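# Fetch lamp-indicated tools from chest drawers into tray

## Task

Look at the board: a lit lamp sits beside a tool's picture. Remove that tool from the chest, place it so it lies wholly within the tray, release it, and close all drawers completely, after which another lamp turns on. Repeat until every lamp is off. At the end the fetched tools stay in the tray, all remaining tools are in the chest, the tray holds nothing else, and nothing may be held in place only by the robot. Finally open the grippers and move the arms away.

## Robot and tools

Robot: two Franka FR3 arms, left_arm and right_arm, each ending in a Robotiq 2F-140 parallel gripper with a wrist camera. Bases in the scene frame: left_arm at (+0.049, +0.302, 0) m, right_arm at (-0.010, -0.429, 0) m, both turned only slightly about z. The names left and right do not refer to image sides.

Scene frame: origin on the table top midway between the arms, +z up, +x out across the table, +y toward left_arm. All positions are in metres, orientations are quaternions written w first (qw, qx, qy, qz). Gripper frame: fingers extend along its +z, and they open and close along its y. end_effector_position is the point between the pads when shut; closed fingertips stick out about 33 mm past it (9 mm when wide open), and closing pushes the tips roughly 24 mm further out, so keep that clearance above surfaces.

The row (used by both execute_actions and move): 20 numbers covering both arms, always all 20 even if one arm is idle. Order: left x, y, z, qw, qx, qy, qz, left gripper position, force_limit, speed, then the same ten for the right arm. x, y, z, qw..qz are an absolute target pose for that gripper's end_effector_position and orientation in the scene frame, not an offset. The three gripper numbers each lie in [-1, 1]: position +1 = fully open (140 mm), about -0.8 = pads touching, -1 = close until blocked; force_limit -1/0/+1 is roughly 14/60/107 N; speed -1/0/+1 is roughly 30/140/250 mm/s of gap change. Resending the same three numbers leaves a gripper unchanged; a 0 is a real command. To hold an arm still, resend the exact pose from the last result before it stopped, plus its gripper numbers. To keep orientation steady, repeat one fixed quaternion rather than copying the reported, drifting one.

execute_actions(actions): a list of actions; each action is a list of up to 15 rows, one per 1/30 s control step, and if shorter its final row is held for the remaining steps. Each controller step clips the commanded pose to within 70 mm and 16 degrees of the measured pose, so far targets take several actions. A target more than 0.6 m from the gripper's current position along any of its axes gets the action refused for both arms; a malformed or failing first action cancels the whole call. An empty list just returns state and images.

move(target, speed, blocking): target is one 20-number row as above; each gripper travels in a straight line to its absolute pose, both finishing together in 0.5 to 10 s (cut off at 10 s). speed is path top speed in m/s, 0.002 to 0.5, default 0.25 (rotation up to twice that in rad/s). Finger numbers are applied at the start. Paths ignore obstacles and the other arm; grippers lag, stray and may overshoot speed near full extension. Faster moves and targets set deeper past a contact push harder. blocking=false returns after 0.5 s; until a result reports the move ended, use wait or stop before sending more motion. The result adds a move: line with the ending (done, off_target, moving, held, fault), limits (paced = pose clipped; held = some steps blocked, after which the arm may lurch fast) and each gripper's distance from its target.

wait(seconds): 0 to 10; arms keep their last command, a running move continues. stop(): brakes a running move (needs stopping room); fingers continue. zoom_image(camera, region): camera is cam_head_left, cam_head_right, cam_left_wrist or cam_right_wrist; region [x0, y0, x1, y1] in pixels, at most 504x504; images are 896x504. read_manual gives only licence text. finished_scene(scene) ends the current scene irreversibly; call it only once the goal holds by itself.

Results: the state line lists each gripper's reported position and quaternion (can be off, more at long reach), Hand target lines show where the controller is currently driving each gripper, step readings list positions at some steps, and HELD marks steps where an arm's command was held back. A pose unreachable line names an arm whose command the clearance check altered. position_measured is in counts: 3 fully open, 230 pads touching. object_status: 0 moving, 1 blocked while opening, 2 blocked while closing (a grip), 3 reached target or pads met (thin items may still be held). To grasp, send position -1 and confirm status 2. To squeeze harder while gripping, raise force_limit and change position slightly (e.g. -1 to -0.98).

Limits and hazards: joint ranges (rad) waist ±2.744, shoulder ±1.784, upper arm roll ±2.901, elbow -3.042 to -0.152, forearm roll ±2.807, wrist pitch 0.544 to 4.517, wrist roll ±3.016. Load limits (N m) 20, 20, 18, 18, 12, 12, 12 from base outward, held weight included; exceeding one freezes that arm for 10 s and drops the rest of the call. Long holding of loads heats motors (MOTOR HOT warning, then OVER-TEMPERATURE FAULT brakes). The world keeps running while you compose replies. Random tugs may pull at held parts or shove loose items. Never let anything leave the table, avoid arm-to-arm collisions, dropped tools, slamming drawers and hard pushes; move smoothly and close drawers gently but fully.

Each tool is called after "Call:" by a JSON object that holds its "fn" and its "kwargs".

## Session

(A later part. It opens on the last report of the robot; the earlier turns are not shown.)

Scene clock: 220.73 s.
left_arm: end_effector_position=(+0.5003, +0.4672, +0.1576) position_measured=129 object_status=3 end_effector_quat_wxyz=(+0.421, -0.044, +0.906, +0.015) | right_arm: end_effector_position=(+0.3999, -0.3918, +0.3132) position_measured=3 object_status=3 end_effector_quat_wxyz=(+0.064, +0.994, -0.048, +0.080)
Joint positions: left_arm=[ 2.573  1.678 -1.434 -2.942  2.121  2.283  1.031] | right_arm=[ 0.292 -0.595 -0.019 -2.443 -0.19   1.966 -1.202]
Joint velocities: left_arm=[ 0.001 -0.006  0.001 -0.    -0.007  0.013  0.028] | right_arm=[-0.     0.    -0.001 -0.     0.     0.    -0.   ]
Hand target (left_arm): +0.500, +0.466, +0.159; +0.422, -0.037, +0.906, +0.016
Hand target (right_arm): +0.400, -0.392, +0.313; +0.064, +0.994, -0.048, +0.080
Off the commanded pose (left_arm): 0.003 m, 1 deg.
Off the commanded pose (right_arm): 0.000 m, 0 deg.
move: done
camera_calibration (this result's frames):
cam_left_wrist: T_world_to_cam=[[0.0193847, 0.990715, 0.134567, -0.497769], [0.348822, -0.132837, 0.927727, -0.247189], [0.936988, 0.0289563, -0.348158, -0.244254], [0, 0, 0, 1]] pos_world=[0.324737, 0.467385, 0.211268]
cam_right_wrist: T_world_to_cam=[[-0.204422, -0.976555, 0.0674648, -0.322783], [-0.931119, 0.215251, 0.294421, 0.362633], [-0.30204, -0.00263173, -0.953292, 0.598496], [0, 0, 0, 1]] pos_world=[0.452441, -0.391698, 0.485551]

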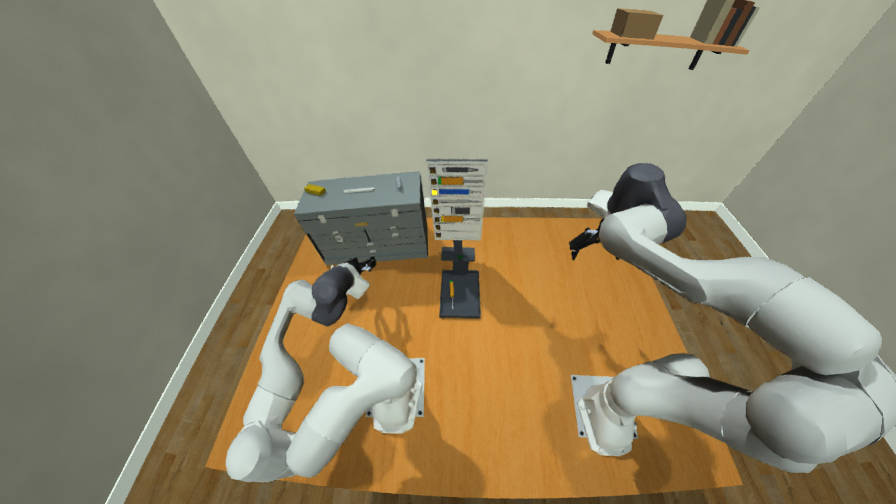

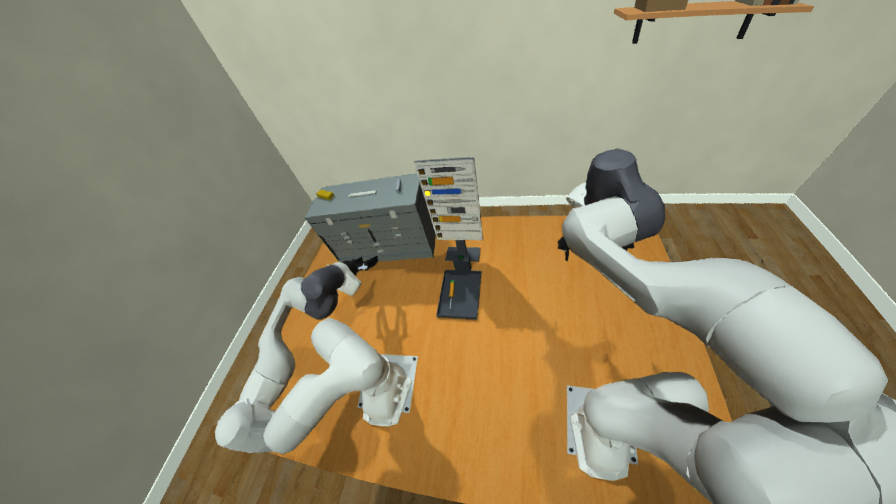

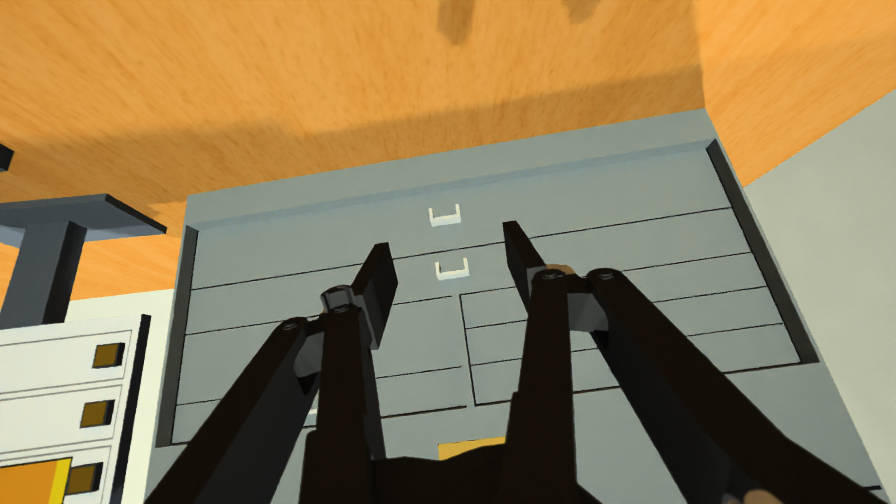

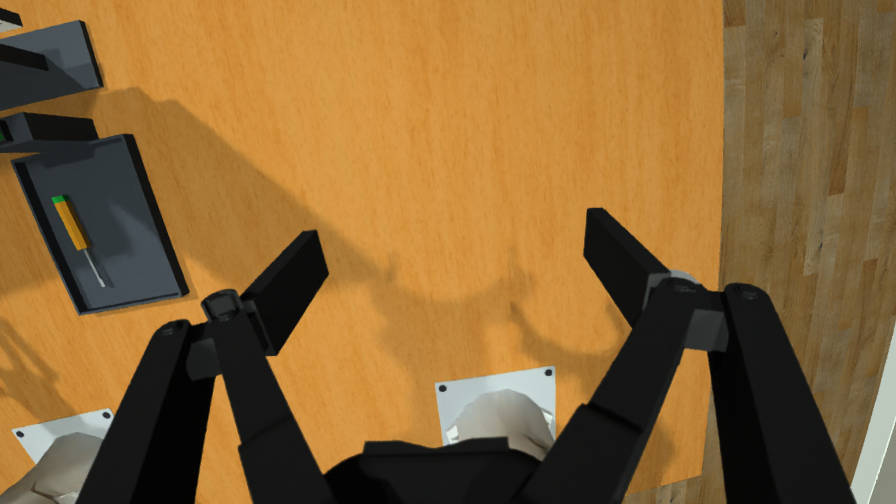

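Call:
{"fn": "move", "kwargs": {"target": [0.597,0.476,0.132,0.423,-0.036,0.906,0.017,0,1,0,0.40,-0.392,0.313,0.064,0.994,-0.048,0.080,1,0,0], "speed": 0.1}}

Call:
{"fn": "move", "kwargs": {"target": [0.594,0.476,0.132,0.423,-0.036,0.906,0.017,-1,1,0,0.40,-0.392,0.313,0.064,0.994,-0.048,0.080,1,0,0], "speed": 0.05}}

Call:
{"fn": "move", "kwargs": {"target": [0.50,0.467,0.132,0.423,-0.036,0.906,0.017,-1,1,0,0.40,-0.392,0.313,0.064,0.994,-0.048,0.080,1,0,0], "speed": 0.06}}

Scene clock: 222.37 s.
left_arm: end_effector_position=(+0.5964, +0.4740, +0.1343) position_measured=129 object_status=3 end_effector_quat_wxyz=(+0.424, -0.030, +0.905, +0.018) | right_arm: end_effector_position=(+0.3999, -0.3918, +0.3132) position_measured=3 object_status=3 end_effector_quat_wxyz=(+0.064, +0.994, -0.048, +0.080)
Joint positions: left_arm=[ 2.18   1.77  -1.424 -2.675  2.278  2.207  0.931] | right_arm=[ 0.292 -0.595 -0.019 -2.443 -0.19   1.966 -1.202]
Joint velocities: left_arm=[-0.001  0.     0.001  0.001  0.005 -0.007 -0.018] | right_arm=[-0.001 -0.001  0.    -0.001 -0.002 -0.001  0.001]
Hand target (left_arm): +0.597, +0.475, +0.133; +0.424, -0.035, +0.905, +0.018
Hand target (right_arm): +0.400, -0.392, +0.313; +0.064, +0.994, -0.048, +0.080
Off the commanded pose (left_arm): 0.003 m, 1 deg.
Off the commanded pose (right_arm): 0.000 m, 0 deg.
joint sent to its limit (left arm) — the command would take joint 2 (shoulder) past its upper limit, so that joint was sent only as far as its limit.
move: done
camera_calibration (this result's frames):
cam_left_wrist: T_world_to_cam=[[0.0406235, 0.987325, 0.153426, -0.516833], [0.339186, -0.158061, 0.927345, -0.240374], [0.939842, 0.0143681, -0.341308, -0.338272], [0, 0, 0, 1]] pos_world=[0.420449, 0.477149, 0.186751]
cam_right_wrist: T_world_to_cam=[[-0.204422, -0.976555, 0.0674649, -0.322783], [-0.931119, 0.215251, 0.294421, 0.362633], [-0.30204, -0.00263178, -0.953292, 0.598496], [0, 0, 0, 1]] pos_world=[0.452441, -0.391698, 0.485551]

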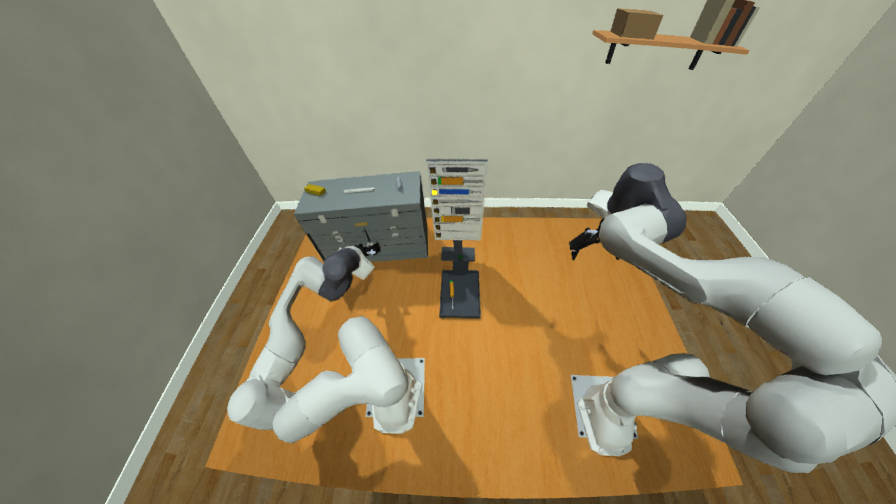

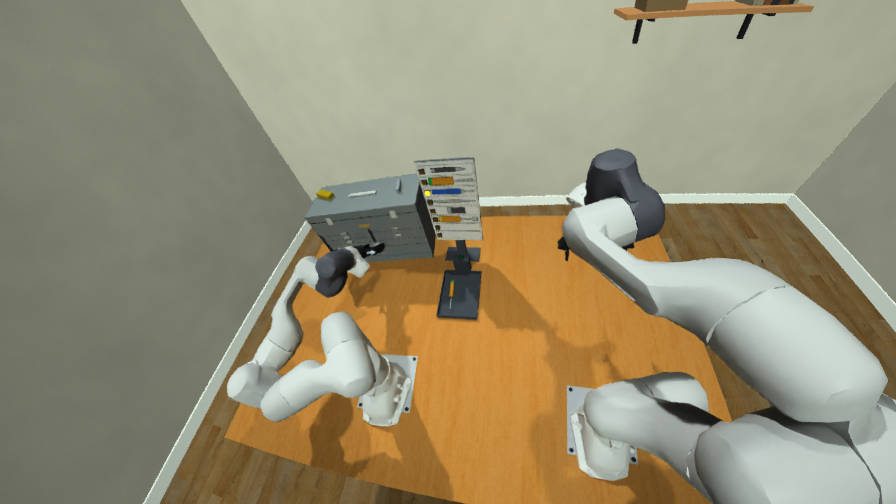

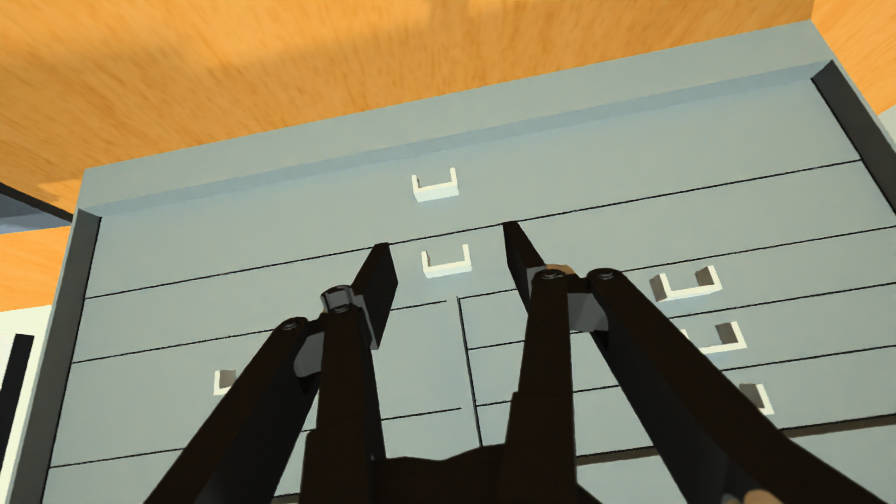

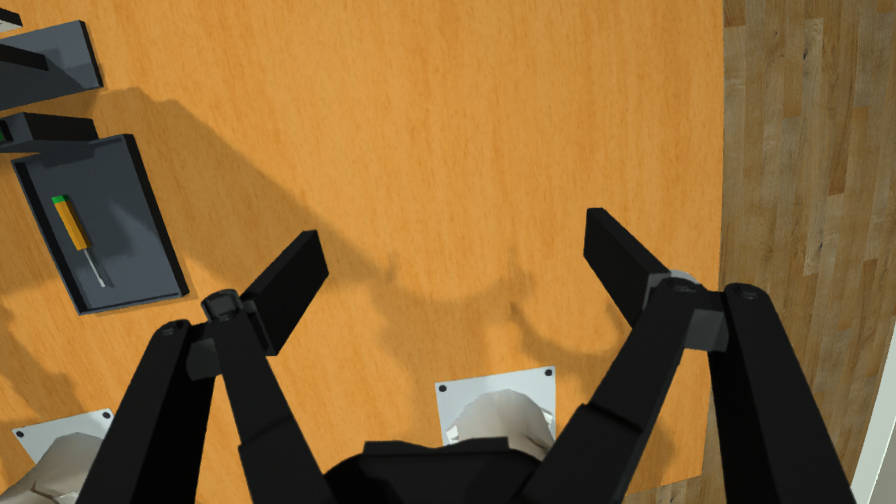

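Scene clock: 223.07 s.
left_arm: end_effector_position=(+0.5957, +0.4721, +0.1345) position_measured=198 object_status=2 end_effector_quat_wxyz=(+0.425, -0.030, +0.905, +0.016) | right_arm: end_effector_position=(+0.3999, -0.3918, +0.3132) position_measured=3 object_status=3 end_effector_quat_wxyz=(+0.064, +0.994, -0.048, +0.080)
Joint positions: left_arm=[ 2.182  1.77  -1.423 -2.679  2.277  2.21   0.93 ] | right_arm=[ 0.292 -0.595 -0.019 -2.443 -0.19   1.966 -1.202]
Joint velocities: left_arm=[ 0.002 -0.001 -0.001 -0.     0.001  0.001 -0.   ] | right_arm=[-0.     0.    -0.001 -0.    -0.    -0.001 -0.001]
Hand target (left_arm): +0.594, +0.476, +0.132; +0.423, -0.036, +0.905, +0.017
Hand target (right_arm): +0.400, -0.392, +0.313; +0.064, +0.994, -0.048, +0.080
Off the commanded pose (left_arm): 0.005 m, 1 deg.
Off the commanded pose (right_arm): 0.000 m, 0 deg.
move: off_target (left_arm)
camera_calibration (this result's frames):
cam_left_wrist: T_world_to_cam=[[0.0421825, 0.98779, 0.14997, -0.515647], [0.337355, -0.15537, 0.928467, -0.241029], [0.940432, 0.0114282, -0.33979, -0.336696], [0, 0, 0, 1]] pos_world=[0.419703, 0.47575, 0.186713]
cam_right_wrist: T_world_to_cam=[[-0.204422, -0.976555, 0.0674648, -0.322783], [-0.931119, 0.215251, 0.294421, 0.362633], [-0.30204, -0.00263175, -0.953292, 0.598496], [0, 0, 0, 1]] pos_world=[0.452441, -0.391698, 0.485551]

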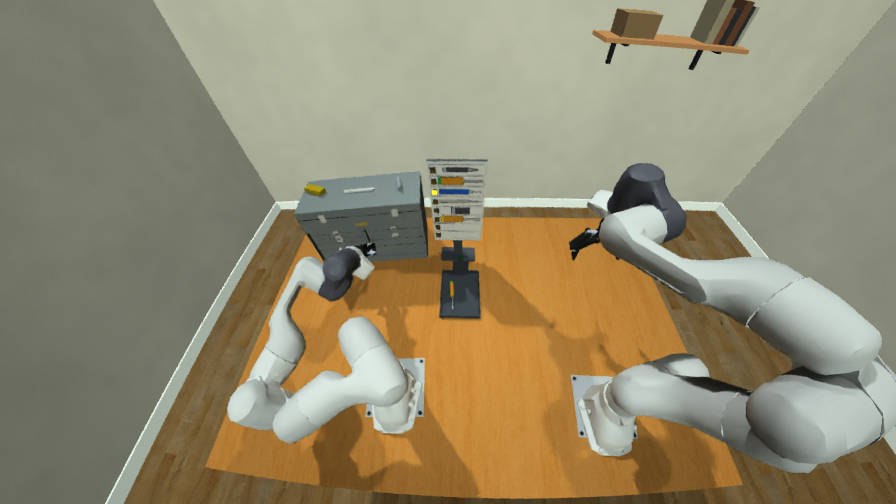

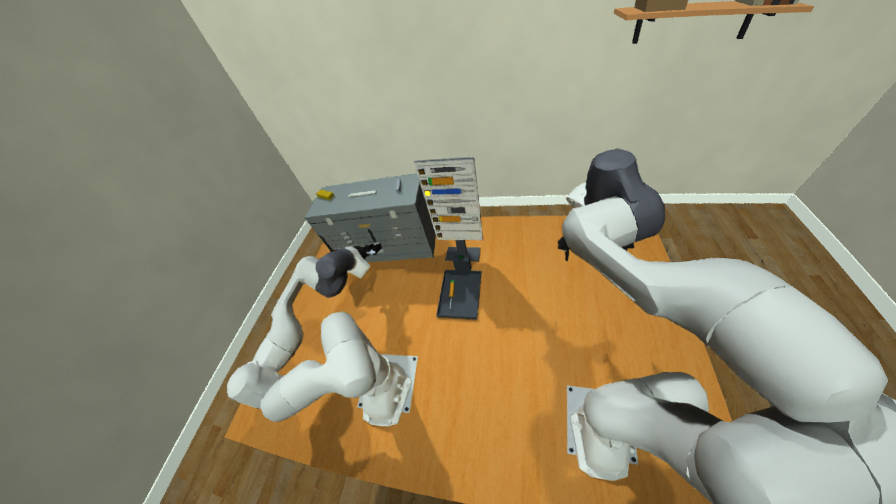

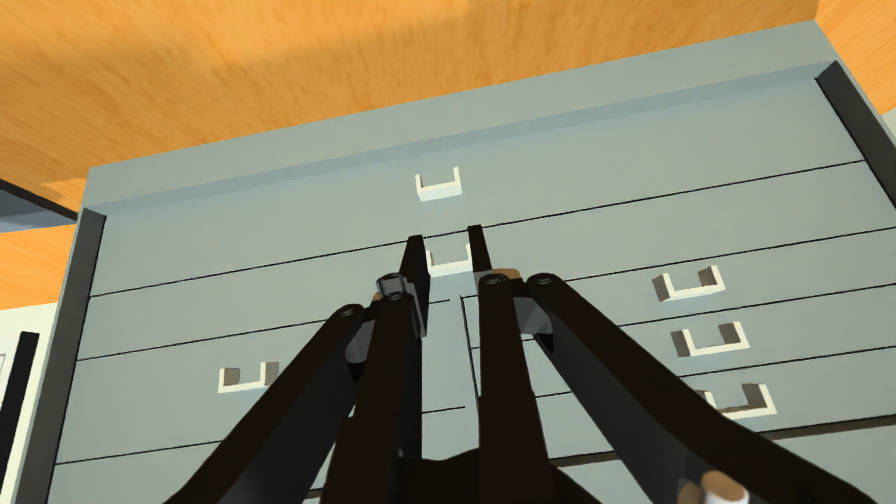

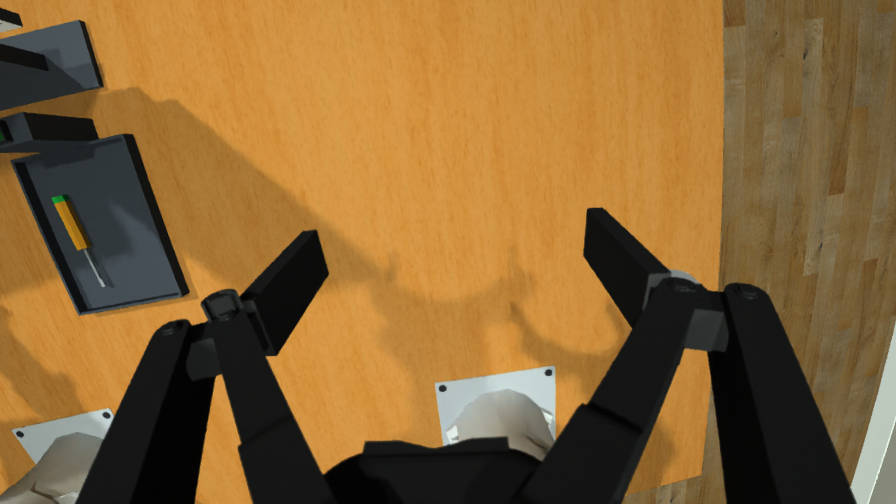

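Scene clock: 225.00 s.
left_arm: end_effector_position=(+0.5022, +0.4636, +0.1338) position_measured=198 object_status=2 end_effector_quat_wxyz=(+0.425, -0.035, +0.904, +0.014) | right_arm: end_effector_position=(+0.3999, -0.3918, +0.3132) position_measured=3 object_status=3 end_effector_quat_wxyz=(+0.064, +0.994, -0.048, +0.080)
Joint positions: left_arm=[ 2.564  1.65  -1.335 -2.925  2.223  2.344  1.027] | right_arm=[ 0.292 -0.595 -0.019 -2.443 -0.19   1.966 -1.202]
Joint velocities: left_arm=[ 0.007 -0.018  0.     0.002 -0.007  0.021  0.019] | right_arm=[ 0.     0.     0.    -0.001  0.001 -0.     0.001]
Hand target (left_arm): +0.500, +0.468, +0.131; +0.422, -0.037, +0.906, +0.016
Hand target (right_arm): +0.400, -0.392, +0.313; +0.064, +0.994, -0.048, +0.080
Off the commanded pose (left_arm): 0.004 m, 0 deg.
Off the commanded pose (right_arm): 0.000 m, 0 deg.
move: off_target (left_arm)
camera_calibration (this result's frames):
cam_left_wrist: T_world_to_cam=[[0.0350512, 0.989396, 0.140948, -0.499186], [0.338414, -0.144453, 0.929843, -0.215859], [0.940344, 0.0151068, -0.339889, -0.250569], [0, 0, 0, 1]] pos_world=[0.326168, 0.466497, 0.185909]
cam_right_wrist: T_world_to_cam=[[-0.204422, -0.976555, 0.0674648, -0.322783], [-0.931119, 0.215251, 0.294421, 0.362633], [-0.30204, -0.00263173, -0.953292, 0.598496], [0, 0, 0, 1]] pos_world=[0.452441, -0.391698, 0.485551]

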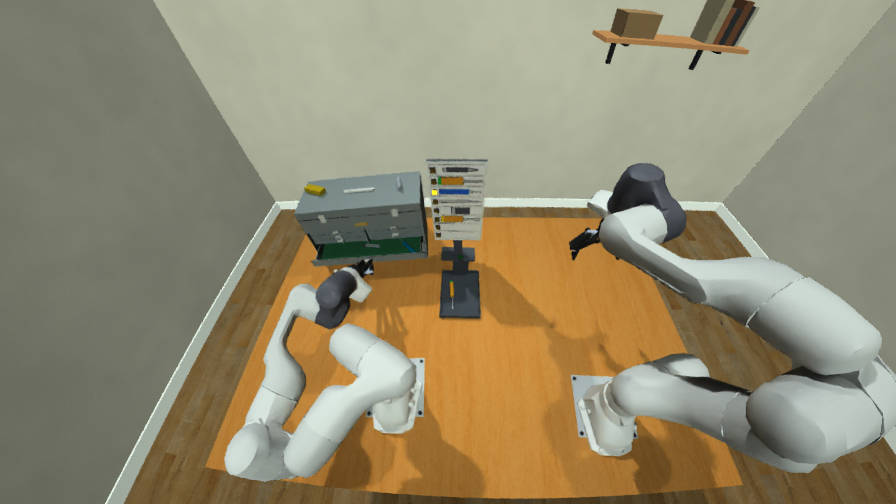

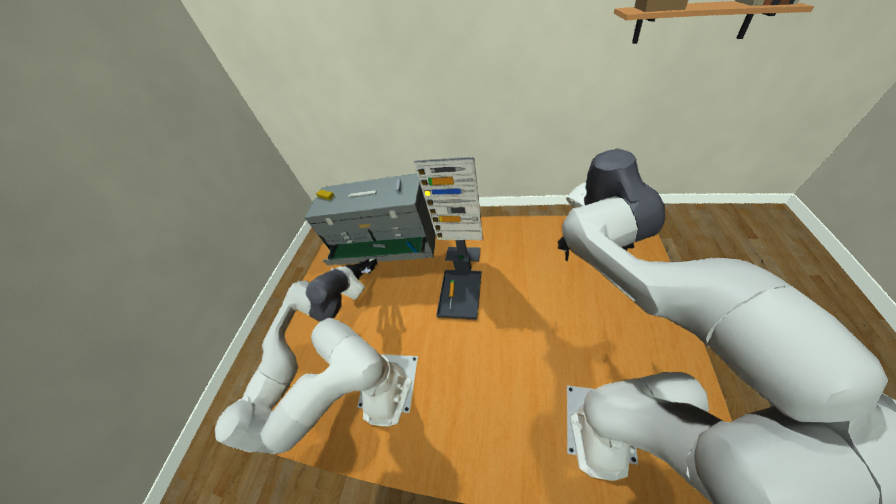

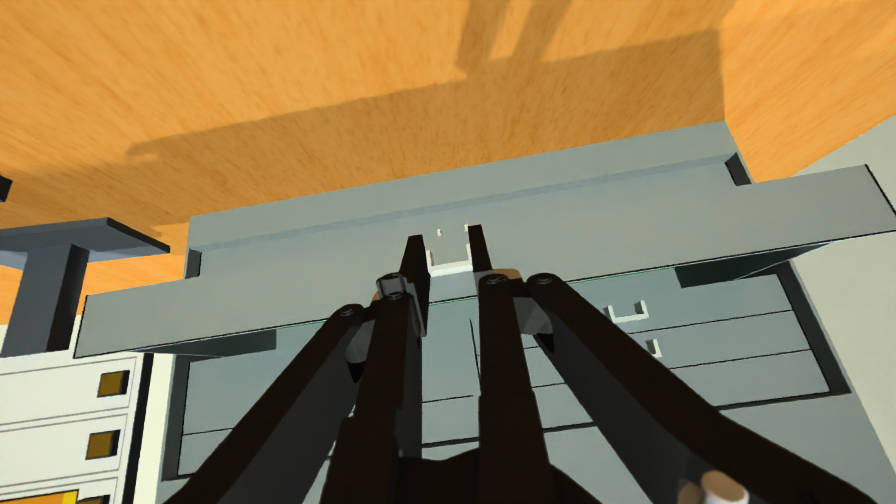

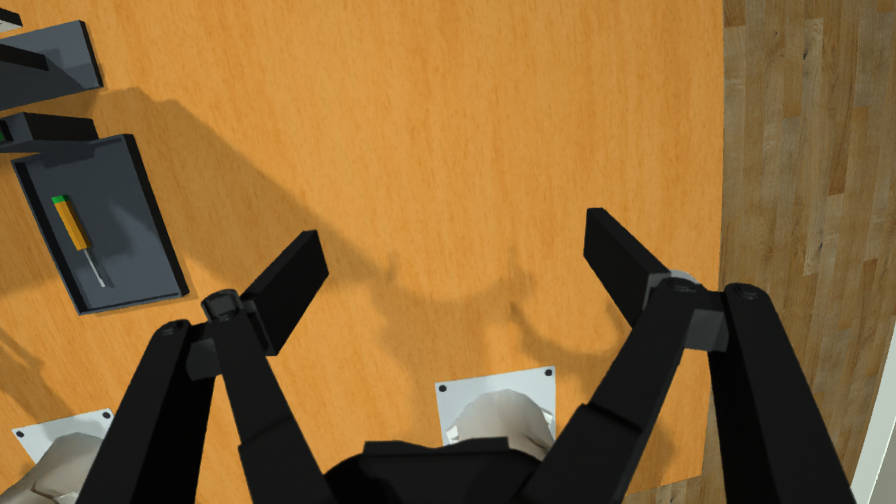

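Pull a bit more to 0.47, release, and go hover.

Call:
{"fn": "move", "kwargs": {"target": [0.468,0.461,0.133,0.423,-0.036,0.906,0.017,-1,1,0,0.40,-0.392,0.313,0.064,0.994,-0.048,0.080,1,0,0], "speed": 0.04}}

Call:
{"fn": "move", "kwargs": {"target": [0.468,0.461,0.133,0.423,-0.036,0.906,0.017,0,1,0,0.40,-0.392,0.313,0.064,0.994,-0.048,0.080,1,0,0]}}

Call:
{"fn": "move", "kwargs": {"target": [0.43,0.458,0.15,0.423,-0.036,0.906,0.017,0,1,0,0.40,-0.392,0.313,0.064,0.994,-0.048,0.080,1,0,0], "speed": 0.1}}

Call:
{"fn": "move", "kwargs": {"target": [0.46,0.30,0.26,0,0.999,0.044,0,-0.2,0,0,0.40,-0.392,0.313,0.064,0.994,-0.048,0.080,1,0,0]}}

Scene clock: 226.37 s.
left_arm: end_effector_position=(+0.4695, +0.4604, +0.1338) position_measured=198 object_status=2 end_effector_quat_wxyz=(+0.424, -0.037, +0.905, +0.017) | right_arm: end_effector_position=(+0.3999, -0.3918, +0.3132) position_measured=3 object_status=3 end_effector_quat_wxyz=(+0.064, +0.994, -0.048, +0.080)
Joint positions: left_arm=[ 2.72   1.578 -1.309 -3.01   2.194  2.415  1.089] | right_arm=[ 0.292 -0.595 -0.019 -2.443 -0.19   1.966 -1.202]
Joint velocities: left_arm=[ 0.005 -0.015  0.     0.001 -0.007  0.018  0.023] | right_arm=[ 0.001 -0.001  0.    -0.     0.001 -0.     0.001]
Hand target (left_arm): +0.468, +0.461, +0.133; +0.423, -0.037, +0.905, +0.017
Hand target (right_arm): +0.400, -0.392, +0.313; +0.064, +0.994, -0.048, +0.080
Off the commanded pose (left_arm): 0.002 m, 0 deg.
Off the commanded pose (right_arm): 0.000 m, 0 deg.
move: done
camera_calibration (this result's frames):
cam_left_wrist: T_world_to_cam=[[0.0296749, 0.989116, 0.144116, -0.492589], [0.341936, -0.145526, 0.928387, -0.206261], [0.939255, 0.0217286, -0.342532, -0.221992], [0, 0, 0, 1]] pos_world=[0.293652, 0.462035, 0.18644]
cam_right_wrist: T_world_to_cam=[[-0.204422, -0.976555, 0.0674649, -0.322783], [-0.93112, 0.215251, 0.294421, 0.362633], [-0.30204, -0.00263189, -0.953292, 0.598496], [0, 0, 0, 1]] pos_world=[0.452441, -0.391697, 0.485551]

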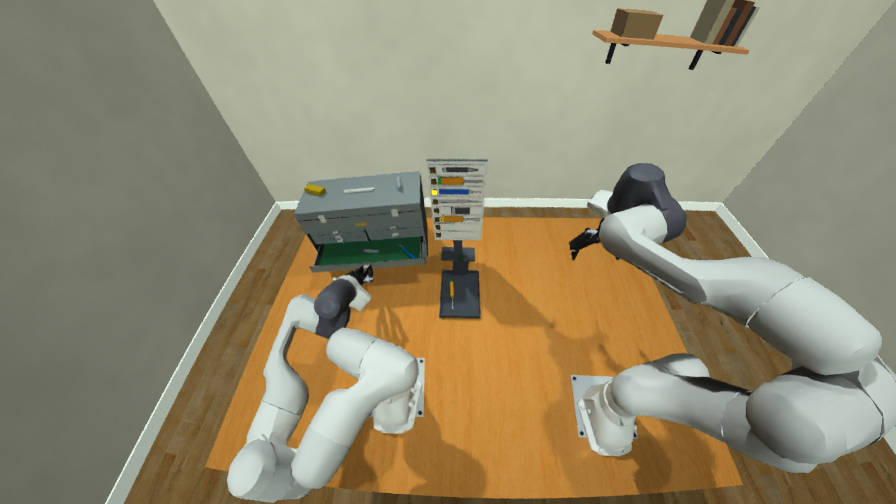

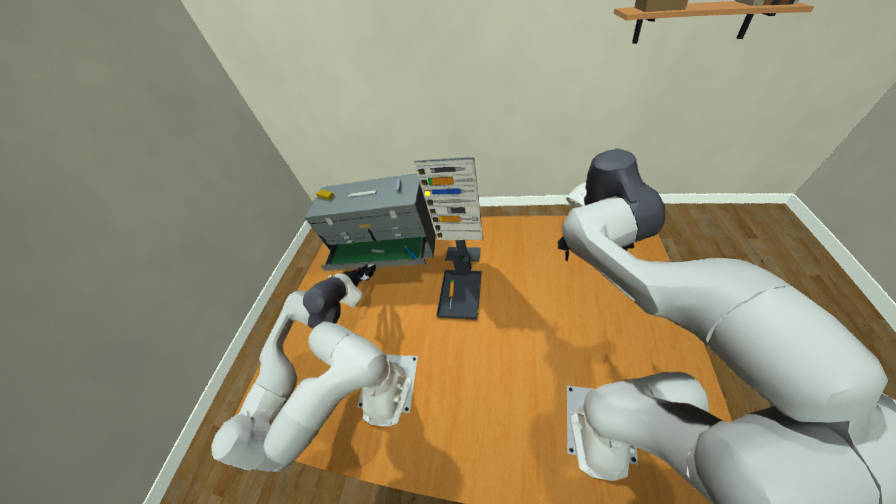

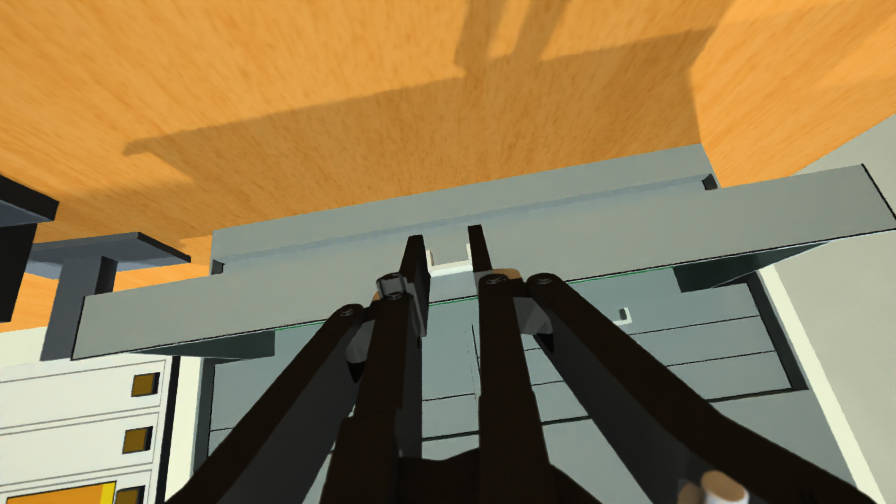

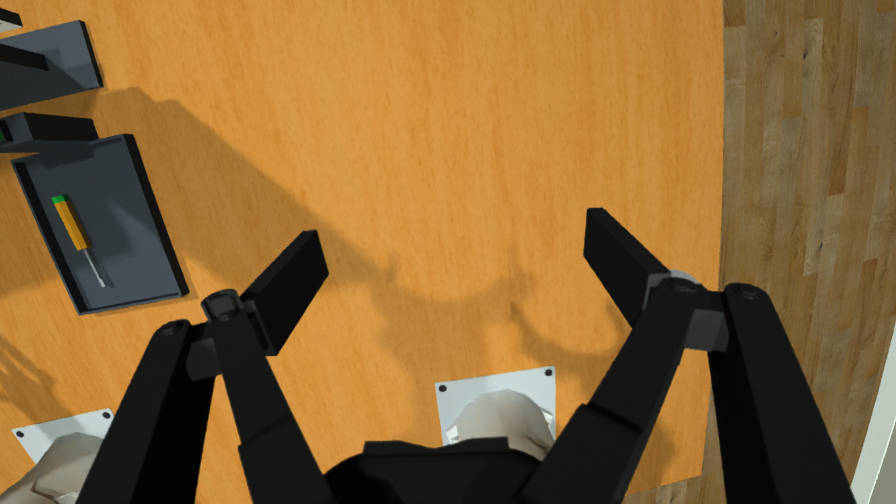

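Scene clock: 227.07 s.
left_arm: end_effector_position=(+0.4685, +0.4619, +0.1330) position_measured=129 object_status=3 end_effector_quat_wxyz=(+0.423, -0.038, +0.905, +0.018) | right_arm: end_effector_position=(+0.3999, -0.3918, +0.3132) position_measured=3 object_status=3 end_effector_quat_wxyz=(+0.064, +0.994, -0.048, +0.080)
Joint positions: left_arm=[ 2.723  1.575 -1.309 -3.01   2.194  2.417  1.089] | right_arm=[ 0.292 -0.595 -0.019 -2.443 -0.19   1.966 -1.202]
Joint velocities: left_arm=[ 0.001 -0.002 -0.    -0.    -0.001  0.004 -0.   ] | right_arm=[-0.001  0.001 -0.    -0.001  0.001 -0.    -0.001]
Hand target (left_arm): +0.468, +0.461, +0.133; +0.423, -0.036, +0.905, +0.017
Hand target (right_arm): +0.400, -0.392, +0.313; +0.064, +0.994, -0.048, +0.080
Off the commanded pose (left_arm): 0.001 m, 0 deg.
Off the commanded pose (right_arm): 0.000 m, 0 deg.
move: done
camera_calibration (this result's frames):
cam_left_wrist: T_world_to_cam=[[0.0272649, 0.989023, 0.145225, -0.492918], [0.344091, -0.145686, 0.927565, -0.205832], [0.93854, 0.0246805, -0.344286, -0.222136], [0, 0, 0, 1]] pos_world=[0.292748, 0.463002, 0.186028]
cam_right_wrist: T_world_to_cam=[[-0.204422, -0.976555, 0.0674648, -0.322783], [-0.931119, 0.215251, 0.294421, 0.362633], [-0.30204, -0.00263167, -0.953292, 0.598496], [0, 0, 0, 1]] pos_world=[0.452441, -0.391698, 0.485551]

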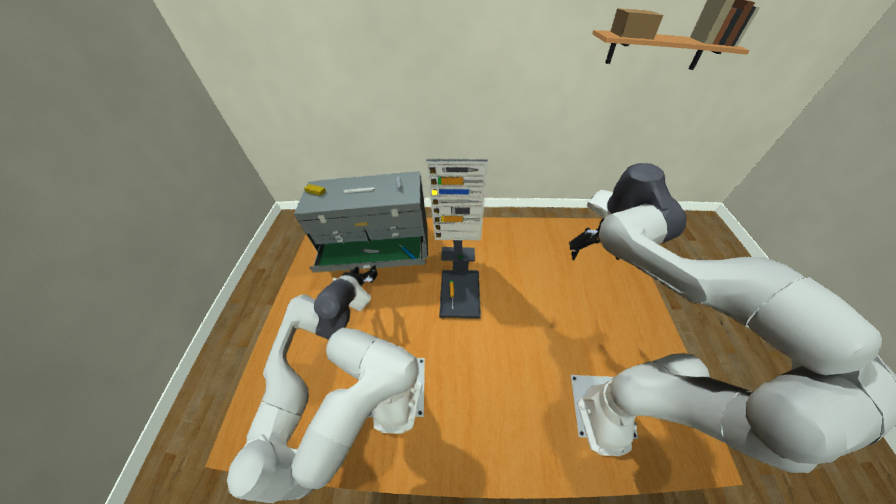

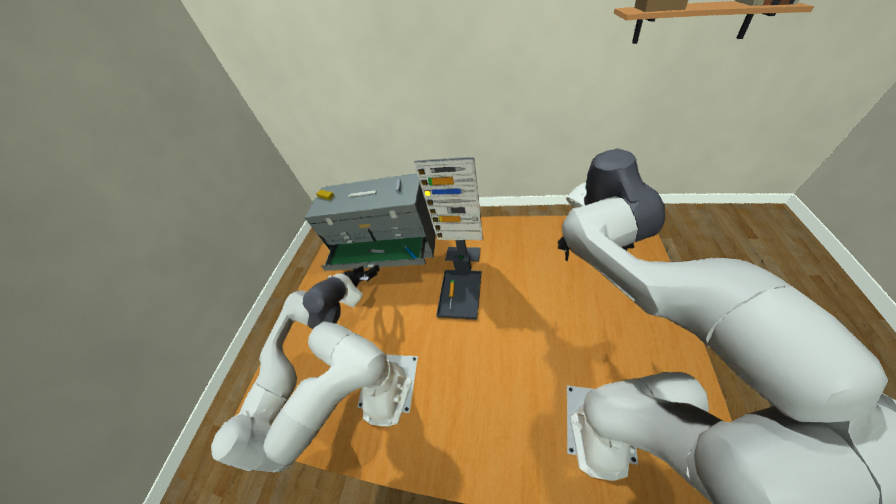

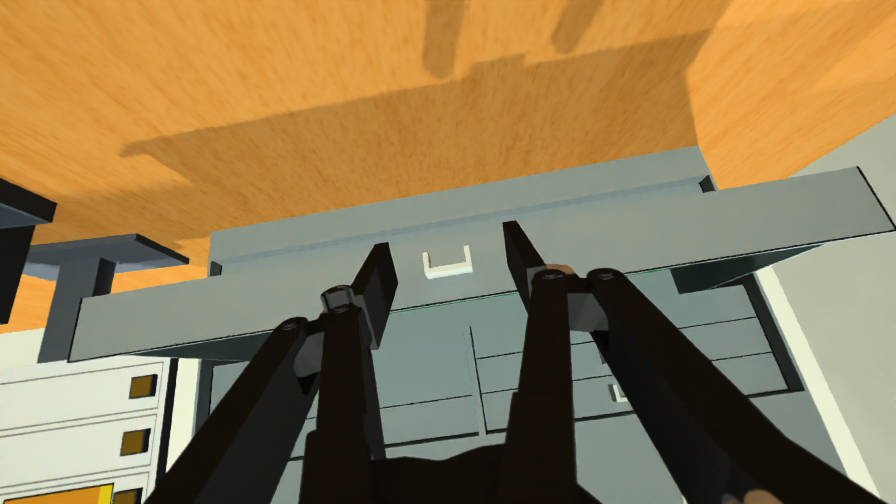

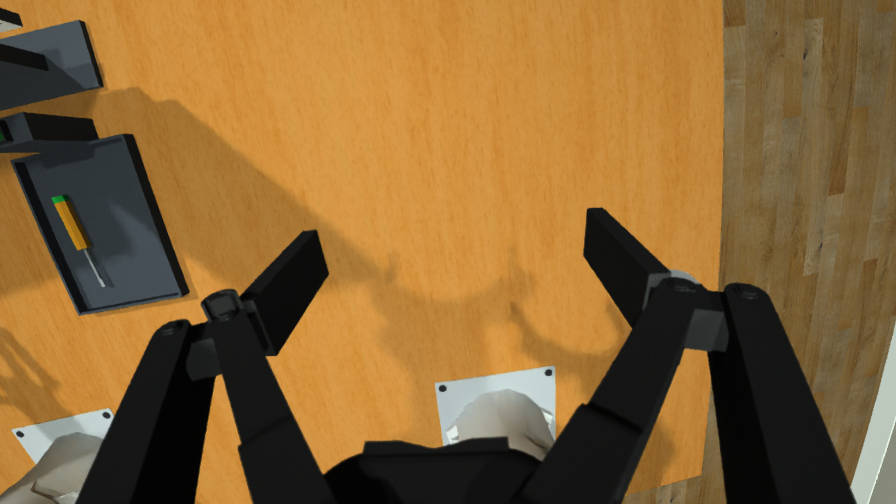

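Scene clock: 229.57 s.
left_arm: end_effector_position=(+0.4386, +0.4587, +0.1537) position_measured=129 object_status=3 end_effector_quat_wxyz=(+0.335, -0.056, +0.940, +0.015) | right_arm: end_effector_position=(+0.3999, -0.3918, +0.3132) position_measured=3 object_status=3 end_effector_quat_wxyz=(+0.064, +0.994, -0.048, +0.080)
Joint positions: left_arm=[ 2.727  1.535 -1.669 -3.045  1.754  2.229  1.095] | right_arm=[ 0.292 -0.595 -0.019 -2.443 -0.19   1.966 -1.202]
Joint velocities: left_arm=[ 0.001  0.195  0.048 -0.001 -0.014 -0.187  0.111] | right_arm=[ 0.001  0.001 -0.001 -0.001  0.002 -0.    -0.   ]
Hand target (left_arm): +0.434, +0.459, +0.148; +0.325, -0.043, +0.944, +0.019
Hand target (right_arm): +0.400, -0.392, +0.313; +0.064, +0.994, -0.048, +0.080
Off the commanded pose (left_arm): 0.009 m, 11 deg.
Off the commanded pose (right_arm): 0.000 m, 0 deg.
joint sent to its limit (left arm) — the command would take joint 1 (waist) past its upper limit and joint 4 (elbow) past its lower limit, so those joints were sent only as far as their limits.
move: off_target (left_arm)
camera_calibration (this result's frames):
cam_left_wrist: T_world_to_cam=[[0.0211098, 0.993401, 0.112733, -0.486317], [0.515409, -0.107433, 0.850183, -0.295987], [0.856684, 0.0401565, -0.514276, -0.131888], [0, 0, 0, 1]] pos_world=[0.275807, 0.456605, 0.23864]
cam_right_wrist: T_world_to_cam=[[-0.204422, -0.976555, 0.0674649, -0.322783], [-0.931119, 0.215251, 0.294421, 0.362633], [-0.30204, -0.0026318, -0.953292, 0.598496], [0, 0, 0, 1]] pos_world=[0.452441, -0.391697, 0.485551]

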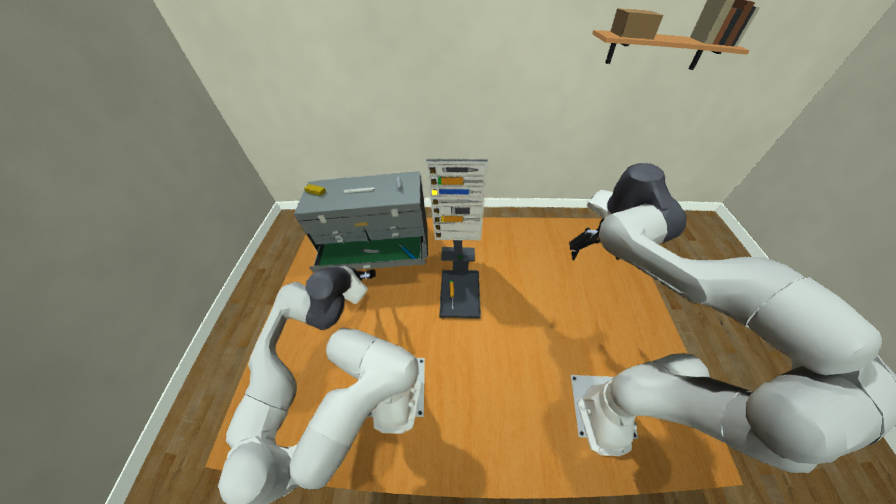

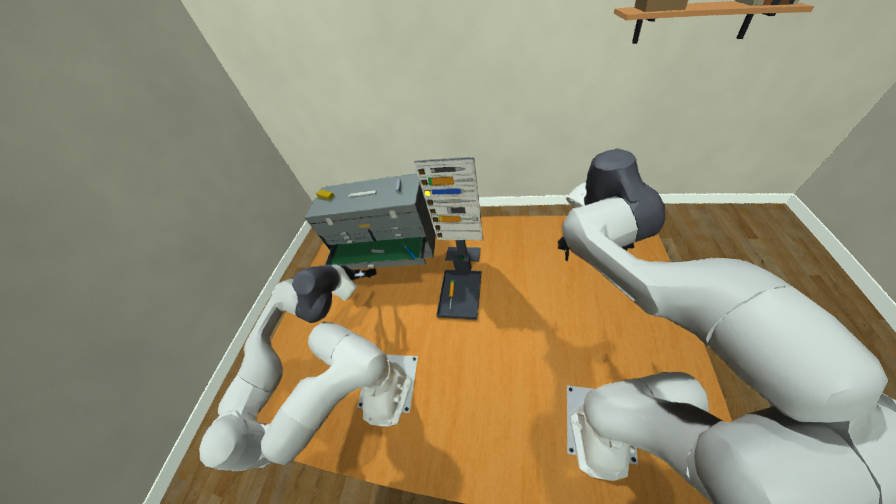

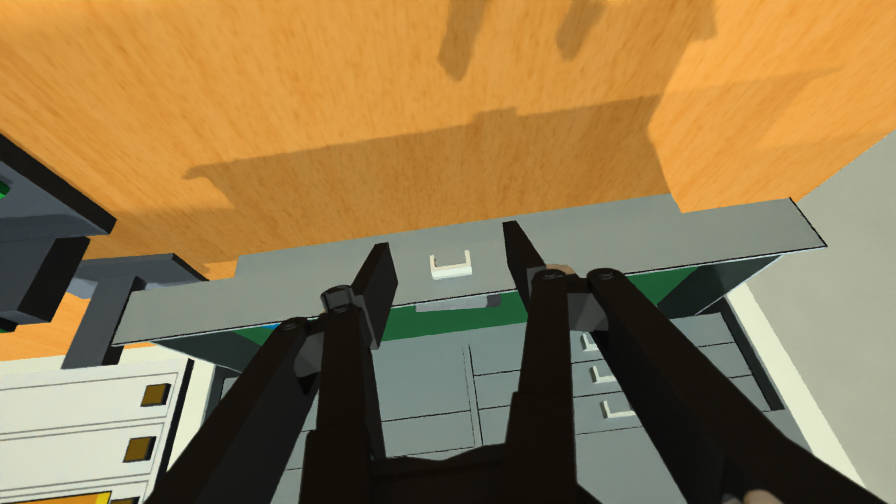

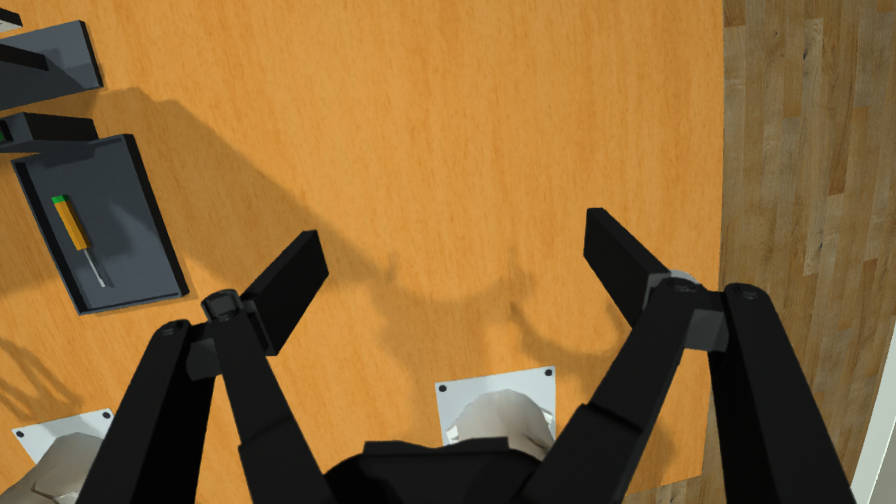

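Scene clock: 236.57 s.
left_arm: end_effector_position=(+0.4593, +0.3052, +0.2562) position_measured=154 object_status=3 end_effector_quat_wxyz=(-0.006, +0.999, +0.041, -0.001) | right_arm: end_effector_position=(+0.3999, -0.3918, +0.3132) position_measured=3 object_status=3 end_effector_quat_wxyz=(+0.064, +0.994, -0.048, +0.080)
Joint positions: left_arm=[ 2.453  0.529 -2.592 -2.42   0.298  1.939 -1.903] | right_arm=[ 0.292 -0.595 -0.019 -2.443 -0.19   1.966 -1.202]
Joint velocities: left_arm=[ 0.001  0.001  0.002  0.    -0.001  0.001 -0.029] | right_arm=[ 0.001  0.     0.001  0.001  0.    -0.001  0.002]
Hand target (left_arm): +0.460, +0.304, +0.256; -0.004, +0.999, +0.049, -0.001
Hand target (right_arm): +0.400, -0.392, +0.313; +0.064, +0.994, -0.048, +0.080
Off the commanded pose (left_arm): 0.006 m, 1 deg.
Off the commanded pose (right_arm): 0.000 m, 0 deg.
move: off_target (left_arm)
camera_calibration (this result's frames):
cam_left_wrist: T_world_to_cam=[[-0.100906, -0.994894, -0.00181836, 0.346432], [-0.933777, 0.0940757, 0.34527, 0.323177], [-0.343336, 0.0365376, -0.938502, 0.570209], [0, 0, 0, 1]] pos_world=[0.532505, 0.293426, 0.424189]
cam_right_wrist: T_world_to_cam=[[-0.204422, -0.976555, 0.0674649, -0.322783], [-0.93112, 0.215251, 0.294421, 0.362633], [-0.30204, -0.00263193, -0.953292, 0.598496], [0, 0, 0, 1]] pos_world=[0.452441, -0.391697, 0.485551]

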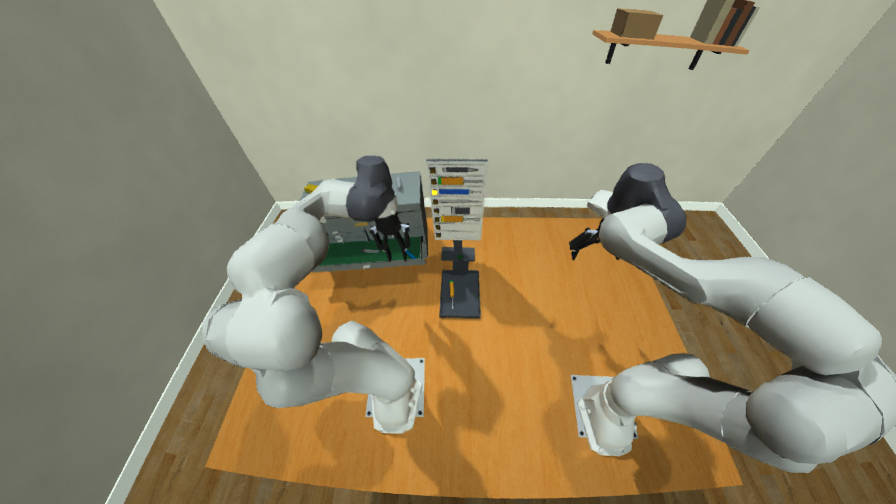

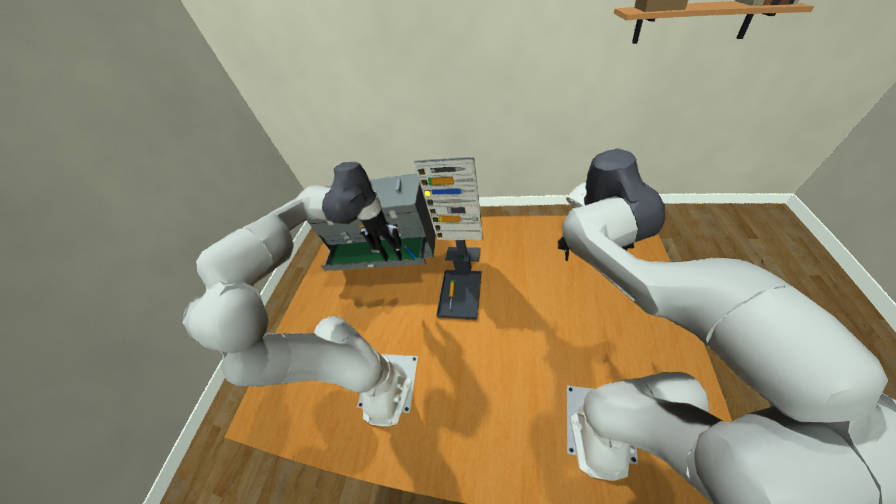

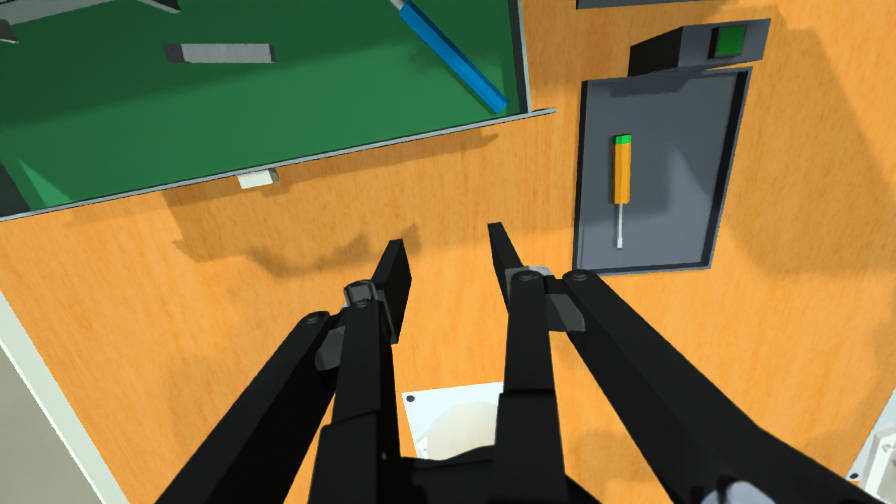

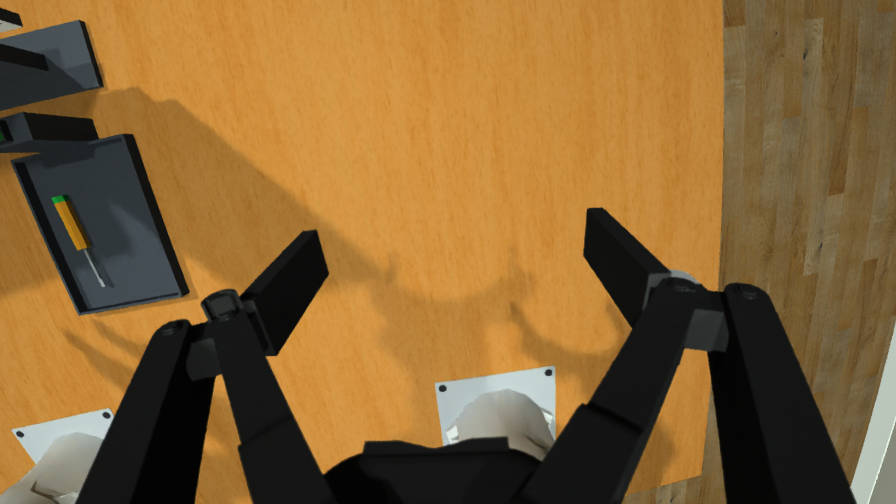

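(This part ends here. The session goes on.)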